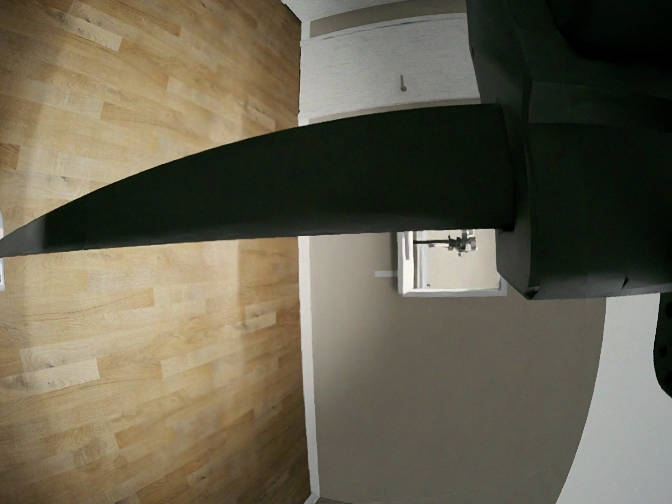

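Still on the shelf. Go back.

Emit:
execute_actions:
  actions:
    - {"r2":{"base":{"rotate_rad":1.55},"joints":{"gripper_m":0.15,"head_pan_rad":-1.57,"head_tilt_rad":-0.7,"wrist_pitch_rad":-0.4,"wrist_roll_rad":0,"lift_m":0.9}}}
  cameras: []

Emit:
execute_actions:
  actions:
    - {"r2":{"joints":{"wrist_yaw_rad":3.0,"gripper_m":0.03}}}
  cameras: []

Emit:
execute_actions:
  actions:
    - {"r2":{"base":{"translate_m":0.2},"joints":{"lift_m":0.28}}}
  cameras: []

Emit:
execute_actions:
  actions:
    - {"r2":{"base":{"translate_m":1.0}}}
  cameras: []

Emit:
execute_actions:
  actions:
    - {"r2":{"base":{"translate_m":0.4}}}
  cameras: []

Emit:
execute_actions:
  actions:
    - {"r2":{"base":{"translate_m":0.25},"joints":{"lift_m":0.9}}}
  cameras: []

Emit:
execute_actions:
  actions:
    - {"r2":{"joints":{"wrist_yaw_rad":0}}}
  cameras: []

Emit:
execute_actions:
  actions:
    - {"r2":{"joints":{"lift_m":1.1,"wrist_pitch_rad":-1.57,"wrist_roll_rad":1.57,"gripper_m":0.15}}}
  cameras: []

Emit:
execute_actions:
  actions:
    - {"r2":{"base":{"rotate_rad":1.55}}}
  cameras: []

Emit:
execute_actions:
  actions:
    - {"r2":{"joints":{"arm_m":0.3}}}
  cameras: ["r2_wrist_camera"]

Scene clock: 337.17 s.
r1.base_odometry: x=-0.312 y=+1.753 heading=+2.357 (m, m, rad; r1's odometry frame)
r1.turned_by_wheels: +0.000 (rad since the last result)
r1.turned_by_imu: +0.000 (rad since the last result)
r1.base_tilt: forward=+0.4 right=-0.5 (deg)
r1.lidar_m: 2.15 2.55 1.53 1.96 2.03 2.37 2.05 0.78 0.58 0.55 0.58 0.79
r1.head_depth_mm: - - - - - - 1115 / - - - - - - - / - - - - - - - / 3248 3441 3067 - - - - / 3207 3429 2881 717 602 - - / 3144 3542 2868 713 591 862 1128 / 3168 3457 2854 711 573 884 1091
r1.base_status: not commanded
r1.joint_positions: lift_m=+1.097 arm_m=+0.001 wrist_yaw_rad=+0.000 wrist_pitch_rad=-1.567 wrist_roll_rad=+1.568 gripper_m=+0.150 head_pan_rad=-1.577 head_tilt_rad=-0.606
r1.joint_status: not commanded
r1.motor_effort: left_wheel=-1(1) right_wheel=+2(2) lift_m=+34(34) arm_m=-4(4) wrist_yaw_rad=+0(0) wrist_pitch_rad=-2(1) wrist_roll_rad=+1(1) gripper_m=+0(0) head_pan_rad=+3(3) head_tilt_rad=+2(3) (%)
r1.hand_pose: x=-0.0215 y=-0.1230 z=+0.9793 quat_wxyz=(+0.001, +0.001, -0.708, -0.706) (m; r1's base frame)
r1.wrist_depth_mm: 532 740 - - - - - / 538 768 - - - - - / 539 779 - - - - - / 544 793 - - - - - / 560 928 - - - - - / 532 942 - - - - - / 591 811 - - - - -
r2.base_odometry: x=-0.812 y=-0.186 heading=+0.461 (m, m, rad; r2's odometry frame)
r2.turned_by_wheels: +1.550 (rad since the last result)
r2.turned_by_imu: +1.574 (rad since the last result)
r2.base_tilt: forward=+0.8 right=+0.0 (deg)
r2.lidar_m: 2.36 2.47 2.46 1.77 0.72 0.53 0.52 0.54 0.76 2.27 2.49 2.43
r2.head_depth_mm: 1538 1537 1549 1558 1542 - - / 2013 2207 2282 1936 1664 - - / 2025 2294 2463 1972 1688 - - / 2021 2305 2466 1963 1728 - 1176 / 2036 2276 2435 1989 1639 1352 1177 / 2032 2297 2466 1977 1606 1350 1176 / 2038 2290 2455 1966 1592 1363 1174
r2.base_status: done
r2.joint_positions: lift_m=+0.900 arm_m=+0.000 wrist_yaw_rad=+0.001 wrist_pitch_rad=-0.419 wrist_roll_rad=+0.007 gripper_m=+0.150 head_pan_rad=-1.563 head_tilt_rad=-0.691
r2.joint_status: all done
r2.motor_effort: left_wheel=-2(5) right_wheel=+1(4) lift_m=+21(25) arm_m=-3(3) wrist_yaw_rad=+0(1) wrist_pitch_rad=+11(9) wrist_roll_rad=-2(5) gripper_m=+1(88) head_pan_rad=-3(40) head_tilt_rad=-6(36) (%)
r2.hand_pose: x=-0.0213 y=-0.3695 z=+0.9127 quat_wxyz=(+0.690, +0.147, -0.694, -0.147) (m; r2's base frame)
r2.wrist_depth_mm: - - - - - - 672 / - - - - - - 664 / - - - - - - 656 / - - - - - - 646 / - - - - - 952 661 / - - - - - - 641 / - - - - - - 616
r3.base_odometry: x=+1.723 y=+0.636 heading=+2.880 (m, m, rad; r3's odometry frame)
r3.turned_by_wheels: +0.000 (rad since the last result)
r3.turned_by_imu: +0.001 (rad since the last result)
r3.base_tilt: forward=-0.5 right=-0.8 (deg)
r3.lidar_m: 2.19 2.30 1.47 2.03 2.13 2.66 1.73 0.69 0.52 0.50 0.53 0.74
r3.head_depth_mm: - - - - - - 1126 / - - - - - - - / - - - - - - 1133 / 3124 3307 830 659 - - 1150 / 3021 3322 835 654 - 971 1144 / 3049 3330 2538 655 549 932 1139 / 3045 3294 2565 659 541 935 1155
r3.base_status: not commanded
r3.joint_positions: lift_m=+1.099 arm_m=-0.003 wrist_yaw_rad=-0.001 wrist_pitch_rad=-1.559 wrist_roll_rad=+1.564 gripper_m=+0.150 head_pan_rad=-1.563 head_tilt_rad=-0.691
r3.joint_status: not commanded
r3.motor_effort: left_wheel=-2(3) right_wheel=+1(2) lift_m=+23(23) arm_m=-1(1) wrist_yaw_rad=+2(0) wrist_pitch_rad=-2(3) wrist_roll_rad=+4(4) gripper_m=+0(0) head_pan_rad=-2(2) head_tilt_rad=-6(6) (%)
r3.hand_pose: x=-0.0215 y=-0.1211 z=+0.9815 quat_wxyz=(+0.002, +0.002, -0.711, -0.703) (m; r3's base frame)
r3.wrist_depth_mm: 285 678 - - - - - / 293 692 - - - - - / 295 718 - - - - - / 304 750 - - - - - / 304 902 - - - - - / - 933 - - - - - / 328 823 - - - - -
pictures: none
No camera images: the call's "cameras" was empty. Leave "cameras" out to get every camera's image.

Scene clock: 339.67 s.
r1.base_odometry: x=-0.312 y=+1.753 heading=+2.357 (m, m, rad; r1's odometry frame)
r1.turned_by_wheels: +0.000 (rad since the last result)
r1.turned_by_imu: +0.000 (rad since the last result)
r1.base_tilt: forward=+0.4 right=-0.5 (deg)
r1.lidar_m: 2.15 2.54 1.53 1.96 2.04 2.36 2.04 0.78 0.57 0.55 0.57 0.79
r1.head_depth_mm: - - - - - - 1123 / - - - - - - - / - - - - - - - / 3263 3449 3085 - - - - / 3194 3462 2874 719 603 - - / 3142 3474 2845 713 591 860 1132 / 3168 3497 2886 710 574 884 1089
r1.base_status: not commanded
r1.joint_positions: lift_m=+1.097 arm_m=+0.001 wrist_yaw_rad=+0.000 wrist_pitch_rad=-1.567 wrist_roll_rad=+1.568 gripper_m=+0.150 head_pan_rad=-1.577 head_tilt_rad=-0.606
r1.joint_status: not commanded
r1.motor_effort: left_wheel=-1(1) right_wheel=+2(2) lift_m=+34(34) arm_m=-4(4) wrist_yaw_rad=+0(0) wrist_pitch_rad=-1(2) wrist_roll_rad=+1(1) gripper_m=-1(1) head_pan_rad=+3(3) head_tilt_rad=+1(1) (%)
r1.hand_pose: x=-0.0215 y=-0.1230 z=+0.9793 quat_wxyz=(+0.001, +0.001, -0.708, -0.706) (m; r1's base frame)
r1.wrist_depth_mm: 532 741 - - - - - / 536 750 - - - - - / 552 779 - - - - - / 552 799 - - - - - / 569 941 - - - - - / 533 953 - - - - - / 605 822 - - - - -
r2.base_odometry: x=-0.812 y=-0.186 heading=+0.461 (m, m, rad; r2's odometry frame)
r2.turned_by_wheels: +0.000 (rad since the last result)
r2.turned_by_imu: +0.000 (rad since the last result)
r2.base_tilt: forward=+0.6 right=-0.1 (deg)
r2.lidar_m: 2.36 2.46 2.46 1.76 0.72 0.53 0.52 0.54 0.76 2.26 2.49 2.43
r2.head_depth_mm: 1530 1547 1539 1556 1527 - 1132 / 2005 2209 2256 1923 1649 - 1130 / 2043 2279 2465 1968 1608 - - / 2033 2295 2471 1974 1611 - - / 2032 2298 2462 1989 1619 - 1125 / 2047 2278 2452 1985 1612 1385 1153 / 2030 2263 2440 1967 1613 1357 1174
r2.base_status: not commanded
r2.joint_positions: lift_m=+0.900 arm_m=+0.000 wrist_yaw_rad=+2.997 wrist_pitch_rad=-0.419 wrist_roll_rad=+0.006 gripper_m=+0.030 head_pan_rad=-1.563 head_tilt_rad=-0.691
r2.joint_status: all done
r2.motor_effort: left_wheel=-1(2) right_wheel=+1(1) lift_m=+22(22) arm_m=-3(2) wrist_yaw_rad=+3(3) wrist_pitch_rad=+11(11) wrist_roll_rad=-2(2) gripper_m=-1(85) head_pan_rad=-3(3) head_tilt_rad=-6(6) (%)
r2.hand_pose: x=+0.0111 y=+0.0768 z=+0.9127 quat_wxyz=(+0.197, +0.702, +0.096, +0.677) (m; r2's base frame)
r2.wrist_depth_mm: 702 - - - - - - / 586 - - - - - - / 598 916 - - - - - / 697 958 - - - - - / 679 - - - - - - / 666 - - - - - - / 659 949 - - - - -
r3.base_odometry: x=+1.723 y=+0.636 heading=+2.880 (m, m, rad; r3's odometry frame)
r3.turned_by_wheels: +0.000 (rad since the last result)
r3.turned_by_imu: +0.000 (rad since the last result)
r3.base_tilt: forward=-0.5 right=-0.7 (deg)
r3.lidar_m: 2.19 2.30 1.46 2.03 2.13 2.65 1.73 0.69 0.51 0.50 0.53 0.74
r3.head_depth_mm: - - - - - - 1126 / - - - - - - - / - - - - - - 1135 / 3088 3301 829 656 - - 1150 / 3068 3329 837 652 - 968 1142 / 3025 3337 2554 656 548 931 1148 / 3021 3272 2581 658 542 933 1150
r3.base_status: not commanded
r3.joint_positions: lift_m=+1.099 arm_m=-0.003 wrist_yaw_rad=-0.001 wrist_pitch_rad=-1.559 wrist_roll_rad=+1.564 gripper_m=+0.150 head_pan_rad=-1.563 head_tilt_rad=-0.691
r3.joint_status: not commanded
r3.motor_effort: left_wheel=-2(2) right_wheel=+1(1) lift_m=+22(23) arm_m=-1(1) wrist_yaw_rad=+1(2) wrist_pitch_rad=-3(3) wrist_roll_rad=+4(4) gripper_m=+0(0) head_pan_rad=-2(3) head_tilt_rad=-5(6) (%)
r3.hand_pose: x=-0.0215 y=-0.1211 z=+0.9815 quat_wxyz=(+0.002, +0.002, -0.711, -0.703) (m; r3's base frame)
r3.wrist_depth_mm: 283 663 - - - - - / 292 695 - - - - - / 299 709 - - - - - / 306 730 - - - - - / 304 907 - - - - - / - 955 - - - - - / 329 806 - - - - -
pictures: none
No camera images: the call's "cameras" was empty. Leave "cameras" out to get every camera's image.

Scene clock: 346.13 s.
r1.base_odometry: x=-0.312 y=+1.753 heading=+2.357 (m, m, rad; r1's odometry frame)
r1.turned_by_wheels: +0.000 (rad since the last result)
r1.turned_by_imu: +0.000 (rad since the last result)
r1.base_tilt: forward=+0.4 right=-0.5 (deg)
r1.lidar_m: 2.15 2.54 1.53 1.96 2.03 2.38 2.05 0.79 0.58 0.55 0.57 0.79
r1.head_depth_mm: - - - - - - 1121 / - - - - - - - / - - - - - - - / 3251 3377 2920 - - - - / 3231 3428 2898 718 601 - - / 3207 3517 2868 712 592 860 1128 / 3183 3502 2846 710 572 884 1092
r1.base_status: not commanded
r1.joint_positions: lift_m=+1.097 arm_m=+0.001 wrist_yaw_rad=+0.000 wrist_pitch_rad=-1.567 wrist_roll_rad=+1.568 gripper_m=+0.150 head_pan_rad=-1.577 head_tilt_rad=-0.606
r1.joint_status: not commanded
r1.motor_effort: left_wheel=-1(1) right_wheel=+2(2) lift_m=+34(34) arm_m=-4(4) wrist_yaw_rad=+0(0) wrist_pitch_rad=-1(1) wrist_roll_rad=+1(1) gripper_m=-1(0) head_pan_rad=+3(2) head_tilt_rad=+2(2) (%)
r1.hand_pose: x=-0.0215 y=-0.1230 z=+0.9793 quat_wxyz=(+0.001, +0.001, -0.708, -0.706) (m; r1's base frame)
r1.wrist_depth_mm: 527 772 - - - - - / 543 780 - - - - - / 546 778 - - - - - / 562 782 - - - - - / 555 953 - - - - - / 533 972 - - - - - / 614 811 - - - - -
r2.base_odometry: x=-0.633 y=-0.097 heading=+0.461 (m, m, rad; r2's odometry frame)
r2.turned_by_wheels: +0.000 (rad since the last result)
r2.turned_by_imu: +0.000 (rad since the last result)
r2.base_tilt: forward=+0.7 right=+0.0 (deg)
r2.lidar_m: 2.16 2.26 2.46 2.39 1.00 0.74 0.72 0.75 1.05 2.39 2.50 2.22
r2.head_depth_mm: 2014 2146 2154 1901 1610 1354 1173 / 2047 2299 2463 1967 1611 1359 1173 / 2040 2274 2491 1997 1598 1348 1175 / 2036 2266 2482 1980 1604 1359 1176 / 2050 2285 2467 1978 1612 1355 1181 / 2026 2273 2459 1983 1603 1366 1182 / 2049 2278 2463 1976 1613 1364 1174
r2.base_status: done
r2.joint_positions: lift_m=+0.280 arm_m=+0.000 wrist_yaw_rad=+2.997 wrist_pitch_rad=-0.418 wrist_roll_rad=+0.006 gripper_m=+0.030 head_pan_rad=-1.563 head_tilt_rad=-0.691
r2.joint_status: all done
r2.motor_effort: left_wheel=-2(3) right_wheel=+1(4) lift_m=+21(24) arm_m=-2(2) wrist_yaw_rad=+2(2) wrist_pitch_rad=+10(11) wrist_roll_rad=-2(2) gripper_m=+0(1) head_pan_rad=-3(3) head_tilt_rad=-6(5) (%)
r2.hand_pose: x=+0.0110 y=+0.0768 z=+0.2929 quat_wxyz=(+0.197, +0.702, +0.096, +0.677) (m; r2's base frame)
r2.wrist_depth_mm: 975 - - - - - - / 948 - - - - - - / 896 971 962 973 954 947 937 / 760 737 759 728 739 737 727 / 600 605 - 603 603 597 583 / 504 523 - - 522 496 502 / 446 - - - 426 432 425
r3.base_odometry: x=+1.723 y=+0.636 heading=+2.880 (m, m, rad; r3's odometry frame)
r3.turned_by_wheels: +0.000 (rad since the last result)
r3.turned_by_imu: +0.001 (rad since the last result)
r3.base_tilt: forward=-0.5 right=-0.7 (deg)
r3.lidar_m: 2.19 2.30 1.47 2.03 2.13 2.67 1.73 0.69 0.52 0.50 0.53 0.75
r3.head_depth_mm: - - - - - - 1129 / - - - - - - - / - - - - - - 1139 / 3093 3319 831 656 - - 1144 / 3021 3262 834 649 - 968 1141 / 3047 3301 2553 655 550 932 1146 / 2954 3289 2599 659 543 935 1148
r3.base_status: not commanded
r3.joint_positions: lift_m=+1.099 arm_m=-0.003 wrist_yaw_rad=-0.001 wrist_pitch_rad=-1.559 wrist_roll_rad=+1.564 gripper_m=+0.150 head_pan_rad=-1.563 head_tilt_rad=-0.691
r3.joint_status: not commanded
r3.motor_effort: left_wheel=-2(2) right_wheel=+2(2) lift_m=+23(23) arm_m=-1(1) wrist_yaw_rad=+2(1) wrist_pitch_rad=-3(3) wrist_roll_rad=+3(4) gripper_m=+0(1) head_pan_rad=-2(2) head_tilt_rad=-5(5) (%)
r3.hand_pose: x=-0.0215 y=-0.1211 z=+0.9815 quat_wxyz=(+0.002, +0.002, -0.711, -0.703) (m; r3's base frame)
r3.wrist_depth_mm: 286 669 - - - - - / 291 699 - - - - - / 297 701 - - - - - / 306 738 - - - - - / 304 897 - - - - - / - 942 - - - - - / 331 797 - - - - -
pictures: none
No camera images: the call's "cameras" was empty. Leave "cameras" out to get every camera's image.

Scene clock: 351.13 s.
r1.base_odometry: x=-0.312 y=+1.753 heading=+2.357 (m, m, rad; r1's odometry frame)
r1.turned_by_wheels: +0.000 (rad since the last result)
r1.turned_by_imu: +0.000 (rad since the last result)
r1.base_tilt: forward=+0.3 right=-0.5 (deg)
r1.lidar_m: 2.16 2.55 1.53 1.96 2.03 2.37 2.04 0.78 0.58 0.55 0.57 0.79
r1.head_depth_mm: - - - - - - 1122 / - - - - - - - / - - - - - - - / 3246 3494 2045 - - - - / 3214 3517 2005 719 602 - - / 3150 3465 2870 714 590 861 1127 / 3195 3489 2861 713 573 886 1094
r1.base_status: not commanded
r1.joint_positions: lift_m=+1.097 arm_m=+0.001 wrist_yaw_rad=+0.000 wrist_pitch_rad=-1.567 wrist_roll_rad=+1.568 gripper_m=+0.150 head_pan_rad=-1.577 head_tilt_rad=-0.606
r1.joint_status: not commanded
r1.motor_effort: left_wheel=-1(1) right_wheel=+2(2) lift_m=+34(34) arm_m=-4(4) wrist_yaw_rad=+0(0) wrist_pitch_rad=-1(1) wrist_roll_rad=+1(1) gripper_m=+0(0) head_pan_rad=+3(3) head_tilt_rad=+2(2) (%)
r1.hand_pose: x=-0.0215 y=-0.1230 z=+0.9793 quat_wxyz=(+0.001, +0.001, -0.708, -0.706) (m; r1's base frame)
r1.wrist_depth_mm: 517 758 - - - - - / 542 767 - - - - - / 538 776 - - - - - / 554 792 - - - - - / 560 912 - - - - - / 533 945 - - - - - / 606 818 - - - - -
r2.base_odometry: x=+0.262 y=+0.347 heading=+0.461 (m, m, rad; r2's odometry frame)
r2.turned_by_wheels: +0.000 (rad since the last result)
r2.turned_by_imu: +0.000 (rad since the last result)
r2.base_tilt: forward=+0.8 right=-0.1 (deg)
r2.lidar_m: 1.15 1.20 1.63 2.36 2.36 1.78 1.73 1.81 2.49 2.41 1.59 1.19
r2.head_depth_mm: 2072 2340 2517 1971 1603 1344 1173 / 2071 2349 2519 1980 1612 1356 1174 / 2060 2315 2511 1974 1601 1359 1172 / 2051 2324 2499 1976 1616 1359 1174 / 2052 2318 2493 1993 1601 1358 1173 / 2083 2315 2521 1967 1601 1356 1176 / 2061 2322 2496 1981 1600 1360 1180
r2.base_status: done
r2.joint_positions: lift_m=+0.280 arm_m=+0.000 wrist_yaw_rad=+2.998 wrist_pitch_rad=-0.418 wrist_roll_rad=+0.006 gripper_m=+0.030 head_pan_rad=-1.563 head_tilt_rad=-0.691
r2.joint_status: not commanded
r2.motor_effort: left_wheel=-2(8) right_wheel=+1(4) lift_m=+22(22) arm_m=-2(2) wrist_yaw_rad=+2(2) wrist_pitch_rad=+10(10) wrist_roll_rad=-2(2) gripper_m=+0(1) head_pan_rad=-3(3) head_tilt_rad=-5(6) (%)
r2.hand_pose: x=+0.0109 y=+0.0769 z=+0.2928 quat_wxyz=(+0.197, +0.702, +0.096, +0.677) (m; r2's base frame)
r2.wrist_depth_mm: - - - - - - - / - - - - - - - / 975 997 - 969 980 969 949 / 778 753 744 743 722 736 741 / 610 606 - 604 615 589 592 / 506 521 - - 530 491 492 / 451 - - - 434 431 432
r3.base_odometry: x=+1.723 y=+0.636 heading=+2.880 (m, m, rad; r3's odometry frame)
r3.turned_by_wheels: +0.000 (rad since the last result)
r3.turned_by_imu: +0.001 (rad since the last result)
r3.base_tilt: forward=-0.5 right=-0.7 (deg)
r3.lidar_m: 2.19 2.30 1.46 2.03 2.12 2.66 1.73 0.69 0.52 0.50 0.53 0.74
r3.head_depth_mm: - - - - - - 1122 / - - - - - - - / - - - - - - 1138 / 3098 3312 828 656 - - 1143 / 3022 3249 835 652 - 964 1146 / 3091 3265 2580 655 549 934 1150 / 3003 3321 2548 660 543 932 1148
r3.base_status: not commanded
r3.joint_positions: lift_m=+1.099 arm_m=-0.003 wrist_yaw_rad=-0.001 wrist_pitch_rad=-1.559 wrist_roll_rad=+1.564 gripper_m=+0.150 head_pan_rad=-1.563 head_tilt_rad=-0.691
r3.joint_status: not commanded
r3.motor_effort: left_wheel=-3(2) right_wheel=+1(1) lift_m=+23(22) arm_m=-1(1) wrist_yaw_rad=+2(1) wrist_pitch_rad=-3(3) wrist_roll_rad=+4(3) gripper_m=-1(0) head_pan_rad=-2(2) head_tilt_rad=-6(5) (%)
r3.hand_pose: x=-0.0215 y=-0.1211 z=+0.9815 quat_wxyz=(+0.002, +0.002, -0.711, -0.703) (m; r3's base frame)
r3.wrist_depth_mm: 284 674 - - - - - / 291 702 - - - - - / 298 729 - - - - - / 307 735 - - - - - / 303 901 - - - - - / - 966 - - - - - / 330 814 - - - - -
pictures: none
No camera images: the call's "cameras" was empty. Leave "cameras" out to get every camera's image.

Scene clock: 354.20 s.
r1.base_odometry: x=-0.312 y=+1.753 heading=+2.357 (m, m, rad; r1's odometry frame)
r1.turned_by_wheels: +0.000 (rad since the last result)
r1.turned_by_imu: +0.000 (rad since the last result)
r1.base_tilt: forward=+0.4 right=-0.5 (deg)
r1.lidar_m: 2.15 2.55 1.53 1.95 2.03 2.37 2.05 0.78 0.57 0.55 0.57 0.79
r1.head_depth_mm: - - - - - - 1122 / - - - - - - - / - - - - - - - / 3223 3500 3082 - - - - / 3202 3523 2885 718 601 - - / 3158 3508 2870 714 592 862 1125 / 3157 3510 2851 710 573 885 1094
r1.base_status: not commanded
r1.joint_positions: lift_m=+1.097 arm_m=+0.001 wrist_yaw_rad=+0.000 wrist_pitch_rad=-1.567 wrist_roll_rad=+1.568 gripper_m=+0.150 head_pan_rad=-1.577 head_tilt_rad=-0.606
r1.joint_status: not commanded
r1.motor_effort: left_wheel=-1(1) right_wheel=+2(2) lift_m=+34(34) arm_m=-3(3) wrist_yaw_rad=+0(0) wrist_pitch_rad=-2(2) wrist_roll_rad=+1(1) gripper_m=+0(0) head_pan_rad=+3(4) head_tilt_rad=+2(2) (%)
r1.hand_pose: x=-0.0215 y=-0.1230 z=+0.9793 quat_wxyz=(+0.001, +0.001, -0.708, -0.706) (m; r1's base frame)
r1.wrist_depth_mm: 515 753 - - - - - / 541 763 - - - - - / 550 768 - - - - - / 547 796 - - - - - / 547 902 - - - - - / 533 952 - - - - - / 594 834 - - - - -
r2.base_odometry: x=+0.621 y=+0.525 heading=+0.461 (m, m, rad; r2's odometry frame)
r2.turned_by_wheels: +0.000 (rad since the last result)
r2.turned_by_imu: +0.000 (rad since the last result)
r2.base_tilt: forward=+0.6 right=+0.1 (deg)
r2.lidar_m: 0.75 0.78 1.09 2.35 2.45 2.20 2.13 2.23 2.50 2.43 1.03 0.77
r2.head_depth_mm: 2067 2361 2490 1964 1608 1359 1174 / 2081 2338 2519 1978 1597 1352 1169 / 2067 2336 2524 1975 1605 1355 1176 / 2075 2341 2515 1969 1603 1356 1176 / 2074 2330 2521 1979 1608 1361 1174 / 2075 2317 2472 1991 1612 1355 1174 / 2040 2237 2282 1968 1606 1357 1169
r2.base_status: done
r2.joint_positions: lift_m=+0.280 arm_m=+0.000 wrist_yaw_rad=+2.998 wrist_pitch_rad=-0.418 wrist_roll_rad=+0.006 gripper_m=+0.030 head_pan_rad=-1.563 head_tilt_rad=-0.691
r2.joint_status: not commanded
r2.motor_effort: left_wheel=-2(7) right_wheel=+1(6) lift_m=+21(22) arm_m=-2(3) wrist_yaw_rad=+2(2) wrist_pitch_rad=+10(10) wrist_roll_rad=-2(2) gripper_m=-1(1) head_pan_rad=-3(3) head_tilt_rad=-6(6) (%)
r2.hand_pose: x=+0.0109 y=+0.0769 z=+0.2928 quat_wxyz=(+0.197, +0.702, +0.096, +0.677) (m; r2's base frame)
r2.wrist_depth_mm: - - - - - - 829 / - - - - - - 832 / - 962 971 981 976 961 830 / 773 739 756 731 731 730 733 / 605 600 - 610 610 601 592 / 505 523 - - 508 502 498 / 444 - - - 428 432 426
r3.base_odometry: x=+1.723 y=+0.636 heading=+2.880 (m, m, rad; r3's odometry frame)
r3.turned_by_wheels: +0.000 (rad since the last result)
r3.turned_by_imu: +0.000 (rad since the last result)
r3.base_tilt: forward=-0.5 right=-0.8 (deg)
r3.lidar_m: 2.19 2.30 1.47 2.03 2.13 2.66 1.73 0.69 0.52 0.50 0.53 0.74
r3.head_depth_mm: - - - - - - 1125 / - - - - - - - / - - - - - - 1131 / 3057 3311 831 656 - - 1143 / 3062 3308 836 652 - 968 1141 / 3057 3329 2552 655 550 932 1151 / 3058 3296 2590 660 543 935 1152
r3.base_status: not commanded
r3.joint_positions: lift_m=+1.099 arm_m=-0.003 wrist_yaw_rad=-0.001 wrist_pitch_rad=-1.559 wrist_roll_rad=+1.564 gripper_m=+0.150 head_pan_rad=-1.563 head_tilt_rad=-0.691
r3.joint_status: not commanded
r3.motor_effort: left_wheel=-2(2) right_wheel=+1(2) lift_m=+23(23) arm_m=-1(1) wrist_yaw_rad=+1(2) wrist_pitch_rad=-3(3) wrist_roll_rad=+4(4) gripper_m=+0(0) head_pan_rad=-2(2) head_tilt_rad=-6(5) (%)
r3.hand_pose: x=-0.0215 y=-0.1211 z=+0.9815 quat_wxyz=(+0.002, +0.002, -0.711, -0.703) (m; r3's base frame)
r3.wrist_depth_mm: 285 668 - - - - - / 293 708 - - - - - / 297 729 - - - - - / 304 723 - - - - - / 304 909 - - - - - / - 947 - - - - - / 331 819 - - - - -
pictures: none
No camera images: the call's "cameras" was empty. Leave "cameras" out to get every camera's image.

Scene clock: 360.67 s.
r1.base_odometry: x=-0.312 y=+1.753 heading=+2.357 (m, m, rad; r1's odometry frame)
r1.turned_by_wheels: +0.000 (rad since the last result)
r1.turned_by_imu: +0.000 (rad since the last result)
r1.base_tilt: forward=+0.4 right=-0.6 (deg)
r1.lidar_m: 2.15 2.55 1.53 1.96 2.03 2.37 2.05 0.78 0.57 0.55 0.57 0.79
r1.head_depth_mm: - - - - - - 1122 / - - - - - - - / - - - - - - - / 3220 3484 3106 - - - - / 3087 3403 2881 719 603 - - / 3076 3523 2854 715 591 861 1132 / 3149 3468 2818 712 573 887 1093
r1.base_status: not commanded
r1.joint_positions: lift_m=+1.097 arm_m=+0.001 wrist_yaw_rad=+0.000 wrist_pitch_rad=-1.567 wrist_roll_rad=+1.568 gripper_m=+0.150 head_pan_rad=-1.577 head_tilt_rad=-0.606
r1.joint_status: not commanded
r1.motor_effort: left_wheel=-1(1) right_wheel=+2(2) lift_m=+34(34) arm_m=-3(4) wrist_yaw_rad=-1(0) wrist_pitch_rad=-2(1) wrist_roll_rad=+1(1) gripper_m=-1(0) head_pan_rad=+3(3) head_tilt_rad=+2(3) (%)
r1.hand_pose: x=-0.0215 y=-0.1230 z=+0.9793 quat_wxyz=(+0.001, +0.001, -0.708, -0.706) (m; r1's base frame)
r1.wrist_depth_mm: 524 756 - - - - - / 540 749 - - - - - / 557 771 - - - - - / 550 792 - - - - - / 563 934 - - - - - / 528 983 - - - - - / 597 823 - - - - -
r2.base_odometry: x=+0.845 y=+0.636 heading=+0.461 (m, m, rad; r2's odometry frame)
r2.turned_by_wheels: +0.000 (rad since the last result)
r2.turned_by_imu: +0.000 (rad since the last result)
r2.base_tilt: forward=+0.9 right=+0.1 (deg)
r2.lidar_m: 0.49 0.52 0.72 2.05 2.45 2.45 2.38 2.49 2.51 1.75 0.68 0.51
r2.head_depth_mm: 2085 2347 2535 1960 1654 - 1132 / 2085 2348 2549 1959 1654 - 1131 / 2090 2361 2513 1960 1604 - - / 2090 2337 2524 1963 1605 - - / 2084 2341 2496 1964 1600 - 1128 / 2051 2267 2253 1913 1608 1385 1158 / 1526 1519 1513 1492 1491 1323 1172
r2.base_status: done
r2.joint_positions: lift_m=+0.900 arm_m=+0.000 wrist_yaw_rad=+2.998 wrist_pitch_rad=-0.418 wrist_roll_rad=+0.006 gripper_m=+0.030 head_pan_rad=-1.563 head_tilt_rad=-0.691
r2.joint_status: all done
r2.motor_effort: left_wheel=-2(11) right_wheel=+1(5) lift_m=+32(32) arm_m=-2(2) wrist_yaw_rad=+2(1) wrist_pitch_rad=+10(10) wrist_roll_rad=-2(2) gripper_m=+0(1) head_pan_rad=-3(3) head_tilt_rad=-6(5) (%)
r2.hand_pose: x=+0.0108 y=+0.0769 z=+0.9125 quat_wxyz=(+0.197, +0.702, +0.096, +0.677) (m; r2's base frame)
r2.wrist_depth_mm: - - - - - 792 588 / - - - - - 682 545 / - - - - - 809 403 / - - - - - 819 558 / - - - - - 849 568 / - - - - - 871 588 / - - - - - 843 578
r3.base_odometry: x=+1.723 y=+0.636 heading=+2.880 (m, m, rad; r3's odometry frame)
r3.turned_by_wheels: +0.000 (rad since the last result)
r3.turned_by_imu: +0.001 (rad since the last result)
r3.base_tilt: forward=-0.5 right=-0.6 (deg)
r3.lidar_m: 2.19 2.30 1.46 2.03 2.13 2.65 1.73 0.69 0.52 0.50 0.53 0.74
r3.head_depth_mm: - - - - - - 1119 / - - - - - - - / - - - - - - 1130 / 3038 3289 830 656 - - 1147 / 3051 3316 837 653 - 972 1144 / 3008 3327 2520 655 550 937 1152 / 3077 3282 2598 658 542 933 1149
r3.base_status: not commanded
r3.joint_positions: lift_m=+1.099 arm_m=-0.003 wrist_yaw_rad=-0.001 wrist_pitch_rad=-1.559 wrist_roll_rad=+1.564 gripper_m=+0.150 head_pan_rad=-1.563 head_tilt_rad=-0.691
r3.joint_status: not commanded
r3.motor_effort: left_wheel=-3(2) right_wheel=+1(1) lift_m=+23(23) arm_m=-1(1) wrist_yaw_rad=+1(2) wrist_pitch_rad=-3(3) wrist_roll_rad=+4(4) gripper_m=+0(0) head_pan_rad=-3(2) head_tilt_rad=-6(5) (%)
r3.hand_pose: x=-0.0215 y=-0.1211 z=+0.9815 quat_wxyz=(+0.002, +0.002, -0.711, -0.703) (m; r3's base frame)
r3.wrist_depth_mm: 285 670 - - - - - / 289 672 - - - - - / 296 703 - - - - - / 305 734 - - - - - / 305 898 - - - - - / - 928 - - - - - / 330 788 - - - - -
pictures: none
No camera images: the call's "cameras" was empty. Leave "cameras" out to get every camera's image.

Scene clock: 363.17 s.
r1.base_odometry: x=-0.312 y=+1.753 heading=+2.357 (m, m, rad; r1's odometry frame)
r1.turned_by_wheels: +0.000 (rad since the last result)
r1.turned_by_imu: +0.000 (rad since the last result)
r1.base_tilt: forward=+0.4 right=-0.5 (deg)
r1.lidar_m: 2.15 2.55 1.53 1.96 2.03 2.37 2.04 0.78 0.58 0.55 0.57 0.79
r1.head_depth_mm: - - - - - - 1122 / - - - - - - - / - - - - - - - / 3251 3541 3112 - - - - / 3086 3495 2869 718 602 - - / 3098 3479 2872 714 592 862 1128 / 3147 3454 2850 712 573 886 1095
r1.base_status: not commanded
r1.joint_positions: lift_m=+1.097 arm_m=+0.001 wrist_yaw_rad=+0.000 wrist_pitch_rad=-1.567 wrist_roll_rad=+1.568 gripper_m=+0.150 head_pan_rad=-1.577 head_tilt_rad=-0.606
r1.joint_status: not commanded
r1.motor_effort: left_wheel=-1(1) right_wheel=+2(2) lift_m=+34(34) arm_m=-4(4) wrist_yaw_rad=+0(0) wrist_pitch_rad=-2(2) wrist_roll_rad=+1(1) gripper_m=+1(0) head_pan_rad=+3(3) head_tilt_rad=+1(2) (%)
r1.hand_pose: x=-0.0215 y=-0.1230 z=+0.9793 quat_wxyz=(+0.001, +0.001, -0.708, -0.706) (m; r1's base frame)
r1.wrist_depth_mm: 529 758 - - - - - / 544 756 - - - - - / 545 792 - - - - - / 552 802 - - - - - / 560 948 - - - - - / 533 936 - - - - - / 618 820 - - - - -
r2.base_odometry: x=+0.845 y=+0.636 heading=+0.461 (m, m, rad; r2's odometry frame)
r2.turned_by_wheels: +0.000 (rad since the last result)
r2.turned_by_imu: +0.000 (rad since the last result)
r2.base_tilt: forward=+0.9 right=+0.1 (deg)
r2.lidar_m: 0.50 0.52 0.72 2.05 2.45 2.46 2.38 2.49 2.50 1.75 0.68 0.51
r2.head_depth_mm: 2086 2361 2517 1959 1659 - - / 2088 2334 2534 1969 1658 - - / 2082 2346 2510 1976 1674 - - / 2103 2321 2510 1977 - - 1168 / 2087 2320 2520 1967 1603 1360 1172 / 2051 2256 2271 1909 1616 1354 1180 / 1533 1515 1508 1503 1492 1328 1173
r2.base_status: not commanded
r2.joint_positions: lift_m=+0.900 arm_m=+0.000 wrist_yaw_rad=+0.003 wrist_pitch_rad=-0.418 wrist_roll_rad=+0.005 gripper_m=+0.030 head_pan_rad=-1.563 head_tilt_rad=-0.691
r2.joint_status: all done
r2.motor_effort: left_wheel=-1(2) right_wheel=+1(1) lift_m=+32(32) arm_m=-3(2) wrist_yaw_rad=-3(4) wrist_pitch_rad=+10(10) wrist_roll_rad=-2(2) gripper_m=-1(0) head_pan_rad=-3(3) head_tilt_rad=-5(6) (%)
r2.hand_pose: x=-0.0208 y=-0.3696 z=+0.9125 quat_wxyz=(+0.690, +0.148, -0.693, -0.146) (m; r2's base frame)
r2.wrist_depth_mm: 579 816 - - - - - / 579 817 - - - - - / 588 838 - - - - - / 576 834 - - - - - / 576 848 - - - - - / 597 858 - - - - - / 588 867 - - - - -
r3.base_odometry: x=+1.723 y=+0.636 heading=+2.880 (m, m, rad; r3's odometry frame)
r3.turned_by_wheels: +0.000 (rad since the last result)
r3.turned_by_imu: +0.000 (rad since the last result)
r3.base_tilt: forward=-0.3 right=-0.7 (deg)
r3.lidar_m: 2.18 2.30 1.47 2.03 2.13 2.66 1.73 0.69 0.52 0.50 0.53 0.74
r3.head_depth_mm: - - - - - - 1114 / - - - - - - - / - - - - - - 1133 / 3039 3357 828 655 - - 1142 / 3036 3368 835 652 - 968 1142 / 3059 3339 2557 656 549 933 1144 / 3010 3319 2570 657 542 934 1143
r3.base_status: not commanded
r3.joint_positions: lift_m=+1.099 arm_m=-0.003 wrist_yaw_rad=-0.001 wrist_pitch_rad=-1.559 wrist_roll_rad=+1.564 gripper_m=+0.150 head_pan_rad=-1.563 head_tilt_rad=-0.691
r3.joint_status: not commanded
r3.motor_effort: left_wheel=-3(2) right_wheel=+2(1) lift_m=+23(23) arm_m=-1(0) wrist_yaw_rad=+1(3) wrist_pitch_rad=-3(3) wrist_roll_rad=+4(4) gripper_m=-1(1) head_pan_rad=-2(2) head_tilt_rad=-5(5) (%)
r3.hand_pose: x=-0.0215 y=-0.1211 z=+0.9815 quat_wxyz=(+0.002, +0.002, -0.711, -0.703) (m; r3's base frame)
r3.wrist_depth_mm: 286 660 - - - - - / 292 717 - - - - - / 292 709 - - - - - / 303 738 - - - - - / 303 914 - - - - - / - 918 - - - - - / 325 817 - - - - -
pictures: none
No camera images: the call's "cameras" was empty. Leave "cameras" out to get every camera's image.

Scene clock: 365.83 s.
r1.base_odometry: x=-0.312 y=+1.753 heading=+2.357 (m, m, rad; r1's odometry frame)
r1.turned_by_wheels: +0.000 (rad since the last result)
r1.turned_by_imu: +0.000 (rad since the last result)
r1.base_tilt: forward=+0.4 right=-0.5 (deg)
r1.lidar_m: 2.15 2.55 1.53 1.96 2.03 2.37 2.05 0.78 0.58 0.55 0.58 0.79
r1.head_depth_mm: - - - - - - 1124 / - - - - - - - / - - - - - - - / 3251 3549 3095 - - - - / 3230 3472 2885 717 602 - - / 3101 3504 2887 715 591 863 1125 / 3159 3502 2864 712 572 888 1091
r1.base_status: not commanded
r1.joint_positions: lift_m=+1.097 arm_m=+0.001 wrist_yaw_rad=+0.000 wrist_pitch_rad=-1.567 wrist_roll_rad=+1.568 gripper_m=+0.150 head_pan_rad=-1.577 head_tilt_rad=-0.606
r1.joint_status: not commanded
r1.motor_effort: left_wheel=-1(1) right_wheel=+2(2) lift_m=+35(34) arm_m=-4(4) wrist_yaw_rad=+0(0) wrist_pitch_rad=-1(1) wrist_roll_rad=+1(1) gripper_m=+0(1) head_pan_rad=+3(3) head_tilt_rad=+2(2) (%)
r1.hand_pose: x=-0.0215 y=-0.1230 z=+0.9793 quat_wxyz=(+0.001, +0.001, -0.708, -0.706) (m; r1's base frame)
r1.wrist_depth_mm: 519 756 - - - - - / 541 782 - - - - - / 544 790 - - - - - / 555 777 - - - - - / 568 929 - - - - - / 535 976 - - - - - / 591 817 - - - - -
r2.base_odometry: x=+0.845 y=+0.636 heading=+0.461 (m, m, rad; r2's odometry frame)
r2.turned_by_wheels: +0.000 (rad since the last result)
r2.turned_by_imu: +0.000 (rad since the last result)
r2.base_tilt: forward=+0.6 right=+0.0 (deg)
r2.lidar_m: 0.49 0.52 0.72 2.05 2.45 2.45 2.38 2.49 2.51 1.75 0.68 0.51
r2.head_depth_mm: - - - - - 1299 1175 / - - - - - - - / - - - - - - - / 2075 2303 2533 1984 - - 1148 / 2079 2332 2518 1968 - - 1157 / 2036 2261 2271 1917 1615 1353 1174 / 1528 1522 1512 1499 1492 1325 1176
r2.base_status: not commanded
r2.joint_positions: lift_m=+1.100 arm_m=+0.000 wrist_yaw_rad=+0.003 wrist_pitch_rad=-1.544 wrist_roll_rad=+1.563 gripper_m=+0.150 head_pan_rad=-1.563 head_tilt_rad=-0.691
r2.joint_status: all done
joint sent to its limit — the command would take r2.wrist_pitch_rad past its lower limit, so that joint was sent only as far as its limit.
r2.motor_effort: left_wheel=-1(1) right_wheel=+1(1) lift_m=+31(32) arm_m=-2(2) wrist_yaw_rad=-2(2) wrist_pitch_rad=-5(10) wrist_roll_rad=+2(0) gripper_m=+1(89) head_pan_rad=-3(3) head_tilt_rad=-6(6) (%)
r2.hand_pose: x=-0.0216 y=-0.1276 z=+0.9817 quat_wxyz=(+0.004, +0.003, -0.716, -0.698) (m; r2's base frame)
r2.wrist_depth_mm: - - - - - - - / - - - - - - - / - - - - - - - / - - - - - - - / - - - - - - - / - - - - - - - / 887 913 928 922 983 982 -
r3.base_odometry: x=+1.723 y=+0.636 heading=+2.880 (m, m, rad; r3's odometry frame)
r3.turned_by_wheels: +0.000 (rad since the last result)
r3.turned_by_imu: +0.000 (rad since the last result)
r3.base_tilt: forward=-0.5 right=-0.8 (deg)
r3.lidar_m: 2.18 2.30 1.46 2.03 2.13 2.65 1.73 0.69 0.52 0.50 0.53 0.74
r3.head_depth_mm: - - - - - - 1117 / - - - - - - - / - - - - - - 1134 / 3040 3229 830 658 - - 1142 / 3063 3345 835 649 - 964 1150 / 3045 3335 2571 655 548 931 1148 / 2974 3328 2592 660 542 939 1149
r3.base_status: not commanded
r3.joint_positions: lift_m=+1.099 arm_m=-0.003 wrist_yaw_rad=-0.001 wrist_pitch_rad=-1.559 wrist_roll_rad=+1.564 gripper_m=+0.150 head_pan_rad=-1.563 head_tilt_rad=-0.691
r3.joint_status: not commanded
r3.motor_effort: left_wheel=-3(2) right_wheel=+1(1) lift_m=+23(23) arm_m=-1(1) wrist_yaw_rad=+1(1) wrist_pitch_rad=-2(2) wrist_roll_rad=+4(4) gripper_m=+0(0) head_pan_rad=-2(3) head_tilt_rad=-5(6) (%)
r3.hand_pose: x=-0.0215 y=-0.1211 z=+0.9815 quat_wxyz=(+0.002, +0.002, -0.711, -0.703) (m; r3's base frame)
r3.wrist_depth_mm: 286 685 - - - - - / 293 707 - - - - - / 299 725 - - - - - / 307 729 - - - - - / 303 942 - - - - - / - 934 - - - - - / 327 814 - - - - -
pictures: none
No camera images: the call's "cameras" was empty. Leave "cameras" out to get every camera's image.

Scene clock: 369.23 s.
r1.base_odometry: x=-0.312 y=+1.753 heading=+2.357 (m, m, rad; r1's odometry frame)
r1.turned_by_wheels: +0.000 (rad since the last result)
r1.turned_by_imu: +0.000 (rad since the last result)
r1.base_tilt: forward=+0.4 right=-0.5 (deg)
r1.lidar_m: 2.15 2.55 1.52 1.96 2.03 2.37 2.05 0.78 0.58 0.55 0.57 0.79
r1.head_depth_mm: - - - - - - 1124 / - - - - - - - / - - - - - - - / 2025 3501 3113 - - - - / 1065 1291 2745 718 602 - - / 3168 3507 2867 714 592 861 1129 / 3155 3477 2848 711 572 886 1095
r1.base_status: not commanded
r1.joint_positions: lift_m=+1.097 arm_m=+0.001 wrist_yaw_rad=+0.000 wrist_pitch_rad=-1.567 wrist_roll_rad=+1.568 gripper_m=+0.150 head_pan_rad=-1.577 head_tilt_rad=-0.606
r1.joint_status: not commanded
r1.motor_effort: left_wheel=-2(1) right_wheel=+2(2) lift_m=+34(34) arm_m=-4(4) wrist_yaw_rad=+0(1) wrist_pitch_rad=-1(2) wrist_roll_rad=+1(1) gripper_m=-1(1) head_pan_rad=+3(3) head_tilt_rad=+2(1) (%)
r1.hand_pose: x=-0.0215 y=-0.1230 z=+0.9793 quat_wxyz=(+0.001, +0.001, -0.708, -0.706) (m; r1's base frame)
r1.wrist_depth_mm: 524 747 - - - - - / 534 764 - - - - - / 550 792 - - - - - / 550 763 - - - - - / 562 960 - - - - - / 534 961 - - - - - / 595 812 - - - - -
r2.base_odometry: x=+0.845 y=+0.636 heading=+2.011 (m, m, rad; r2's odometry frame)
r2.turned_by_wheels: +1.550 (rad since the last result)
r2.turned_by_imu: +1.574 (rad since the last result)
r2.base_tilt: forward=+0.7 right=-0.1 (deg)
r2.lidar_m: 1.99 2.44 2.46 2.38 2.48 2.51 1.82 0.69 0.51 0.50 0.52 0.72
r2.head_depth_mm: - - - - - 977 1121 / - - - - - - - / - - - - - - - / 2317 3179 2567 653 - - 1134 / 1076 3102 1367 655 - - 1133 / 2538 3219 2556 657 520 888 1120 / 2838 3186 2556 656 534 879 1117
r2.base_status: done
r2.joint_positions: lift_m=+1.100 arm_m=+0.000 wrist_yaw_rad=+0.003 wrist_pitch_rad=-1.544 wrist_roll_rad=+1.563 gripper_m=+0.150 head_pan_rad=-1.563 head_tilt_rad=-0.691
r2.joint_status: not commanded
r2.motor_effort: left_wheel=-2(6) right_wheel=+1(3) lift_m=+32(32) arm_m=-3(3) wrist_yaw_rad=-2(2) wrist_pitch_rad=-5(5) wrist_roll_rad=+3(3) gripper_m=+0(1) head_pan_rad=-3(3) head_tilt_rad=-5(6) (%)
r2.hand_pose: x=-0.0216 y=-0.1276 z=+0.9817 quat_wxyz=(+0.004, +0.003, -0.716, -0.698) (m; r2's base frame)
r2.wrist_depth_mm: 270 613 - - - - - / 273 618 - - - - - / 282 622 - - - - - / 290 636 - - - - - / 296 618 - - - - - / 305 - - - - - - / 309 677 - - - - -
r3.base_odometry: x=+1.723 y=+0.636 heading=+2.880 (m, m, rad; r3's odometry frame)
r3.turned_by_wheels: +0.000 (rad since the last result)
r3.turned_by_imu: +0.000 (rad since the last result)
r3.base_tilt: forward=-0.4 right=-0.9 (deg)
r3.lidar_m: 2.19 2.29 1.46 2.03 2.13 2.66 1.73 0.69 0.52 0.50 0.53 0.74
r3.head_depth_mm: - - - - - - 1120 / - - - - - - - / - - - - - - 1136 / 3099 3366 831 657 - - 1148 / 3029 3362 838 651 - 965 1145 / 3046 3315 2585 655 549 932 1150 / 3036 3280 2598 659 543 935 1149
r3.base_status: not commanded
r3.joint_positions: lift_m=+1.099 arm_m=-0.003 wrist_yaw_rad=-0.001 wrist_pitch_rad=-1.559 wrist_roll_rad=+1.564 gripper_m=+0.150 head_pan_rad=-1.563 head_tilt_rad=-0.691
r3.joint_status: not commanded
r3.motor_effort: left_wheel=-3(2) right_wheel=+1(1) lift_m=+23(23) arm_m=-1(1) wrist_yaw_rad=+2(2) wrist_pitch_rad=-3(3) wrist_roll_rad=+4(4) gripper_m=+0(0) head_pan_rad=-2(2) head_tilt_rad=-5(5) (%)
r3.hand_pose: x=-0.0215 y=-0.1211 z=+0.9815 quat_wxyz=(+0.002, +0.002, -0.711, -0.703) (m; r3's base frame)
r3.wrist_depth_mm: 286 669 - - - - - / 290 696 - - - - - / 294 706 - - - - - / 301 737 - - - - - / 306 920 - - - - - / - 908 - - - - - / 328 807 - - - - -
pictures: none
No camera images: the call's "cameras" was empty. Leave "cameras" out to get every camera's image.

Scene clock: 372.67 s.
r1.base_odometry: x=-0.312 y=+1.753 heading=+2.357 (m, m, rad; r1's odometry frame)
r1.turned_by_wheels: +0.000 (rad since the last result)
r1.turned_by_imu: +0.000 (rad since the last result)
r1.base_tilt: forward=+0.4 right=-0.4 (deg)
r1.lidar_m: 2.16 2.55 1.53 1.96 2.04 2.37 2.05 0.79 0.57 0.55 0.57 0.79
r1.head_depth_mm: - - - - - - 1125 / - - - - - - - / - - - - - - - / 642 3557 3097 - - - - / 621 1274 870 718 602 - - / 3135 3487 2876 715 591 862 1129 / 3151 3469 2855 712 573 884 1094
r1.base_status: not commanded
r1.joint_positions: lift_m=+1.097 arm_m=+0.001 wrist_yaw_rad=+0.000 wrist_pitch_rad=-1.567 wrist_roll_rad=+1.568 gripper_m=+0.150 head_pan_rad=-1.577 head_tilt_rad=-0.606
r1.joint_status: not commanded
r1.motor_effort: left_wheel=-1(1) right_wheel=+2(2) lift_m=+34(34) arm_m=-3(3) wrist_yaw_rad=-1(0) wrist_pitch_rad=-2(1) wrist_roll_rad=+0(1) gripper_m=+0(0) head_pan_rad=+3(3) head_tilt_rad=+2(2) (%)
r1.hand_pose: x=-0.0215 y=-0.1230 z=+0.9793 quat_wxyz=(+0.001, +0.001, -0.708, -0.706) (m; r1's base frame)
r1.wrist_depth_mm: 529 755 - - - - - / 543 752 - - - - - / 552 770 - - - - - / 556 788 - - - - - / 558 923 - - - - - / 533 975 - - - - - / 611 835 - - - - -
r2.base_odometry: x=+0.845 y=+0.636 heading=+2.011 (m, m, rad; r2's odometry frame)
r2.turned_by_wheels: +0.000 (rad since the last result)
r2.turned_by_imu: +0.000 (rad since the last result)
r2.base_tilt: forward=+0.7 right=+0.1 (deg)
r2.lidar_m: 1.98 2.45 2.46 2.38 2.49 2.51 1.82 0.69 0.51 0.50 0.52 0.72
r2.head_depth_mm: 2913 3189 2540 654 533 906 1118 / 2517 3184 2559 655 532 903 1114 / - 3166 2562 652 532 897 1112 / - - 2537 676 532 897 1119 / 1075 3084 1382 653 533 892 1112 / 2549 3185 2575 656 520 884 1110 / 2854 3208 2561 653 533 882 1121
r2.base_status: not commanded
r2.joint_positions: lift_m=+1.100 arm_m=+0.300 wrist_yaw_rad=+0.001 wrist_pitch_rad=-1.545 wrist_roll_rad=+1.564 gripper_m=+0.150 head_pan_rad=-1.563 head_tilt_rad=-0.691
r2.joint_status: all done
r2.motor_effort: left_wheel=-2(2) right_wheel=+1(1) lift_m=+32(32) arm_m=+3(2) wrist_yaw_rad=-1(2) wrist_pitch_rad=-4(5) wrist_roll_rad=+3(3) gripper_m=+0(1) head_pan_rad=-3(3) head_tilt_rad=-5(5) (%)
r2.hand_pose: x=-0.0216 y=-0.4269 z=+0.9817 quat_wxyz=(+0.003, +0.002, -0.716, -0.698) (m; r2's base frame)
r2.wrist_depth_mm: 266 264 262 261 256 - - / 274 271 269 265 265 - - / 278 279 273 274 271 - - / 289 284 280 250 279 - - / 296 292 288 256 287 - - / 306 - 297 260 297 - - / 312 309 306 271 - - -
r3.base_odometry: x=+1.723 y=+0.636 heading=+2.880 (m, m, rad; r3's odometry frame)
r3.turned_by_wheels: +0.000 (rad since the last result)
r3.turned_by_imu: +0.000 (rad since the last result)
r3.base_tilt: forward=-0.5 right=-0.7 (deg)
r3.lidar_m: 2.19 2.30 1.46 2.03 2.13 2.65 1.73 0.69 0.52 0.50 0.53 0.75
r3.head_depth_mm: - - - - - - 1122 / - - - - - - - / - - - - - - 1140 / 3105 3351 830 657 - - 1143 / 3050 3356 836 651 - 968 1144 / 3117 3266 2583 655 549 933 1143 / 3023 3355 2589 660 543 938 1148
r3.base_status: not commanded
r3.joint_positions: lift_m=+1.099 arm_m=-0.003 wrist_yaw_rad=-0.001 wrist_pitch_rad=-1.559 wrist_roll_rad=+1.564 gripper_m=+0.150 head_pan_rad=-1.563 head_tilt_rad=-0.691
r3.joint_status: not commanded
r3.motor_effort: left_wheel=-2(3) right_wheel=+1(1) lift_m=+23(23) arm_m=-1(1) wrist_yaw_rad=+0(2) wrist_pitch_rad=-2(3) wrist_roll_rad=+4(3) gripper_m=+0(0) head_pan_rad=-2(2) head_tilt_rad=-5(5) (%)
r3.hand_pose: x=-0.0215 y=-0.1211 z=+0.9815 quat_wxyz=(+0.002, +0.002, -0.711, -0.703) (m; r3's base frame)
r3.wrist_depth_mm: 283 657 - - - - - / 291 703 - - - - - / 299 714 - - - - - / 304 738 - - - - - / 303 915 - - - - - / - 941 - - - - - / 326 801 - - - - -
pictures: r2_wrist_camera
camera_calibration (this result's frames):
r2_wrist_camera: T_world_to_cam=[[0.00433043, 0.998375, -0.0568124, 0.487461], [0.990062, 0.00370538, 0.140581, -0.0748754], [0.140563, -0.0568566, -0.988438, 1.11785], [0, 0, 0, 1]] pos_world=[-0.0851084, -0.422835, 1.14315]
Images, in order (width x height): r2_wrist_camera 644x364.

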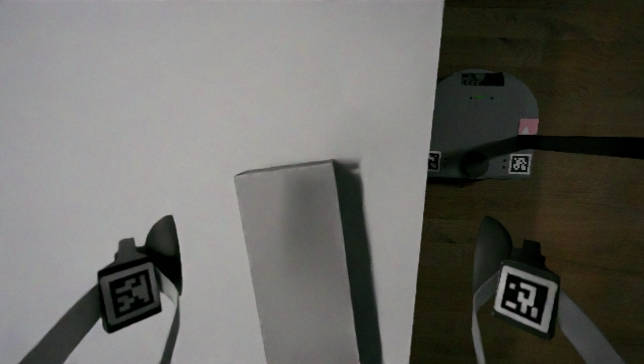

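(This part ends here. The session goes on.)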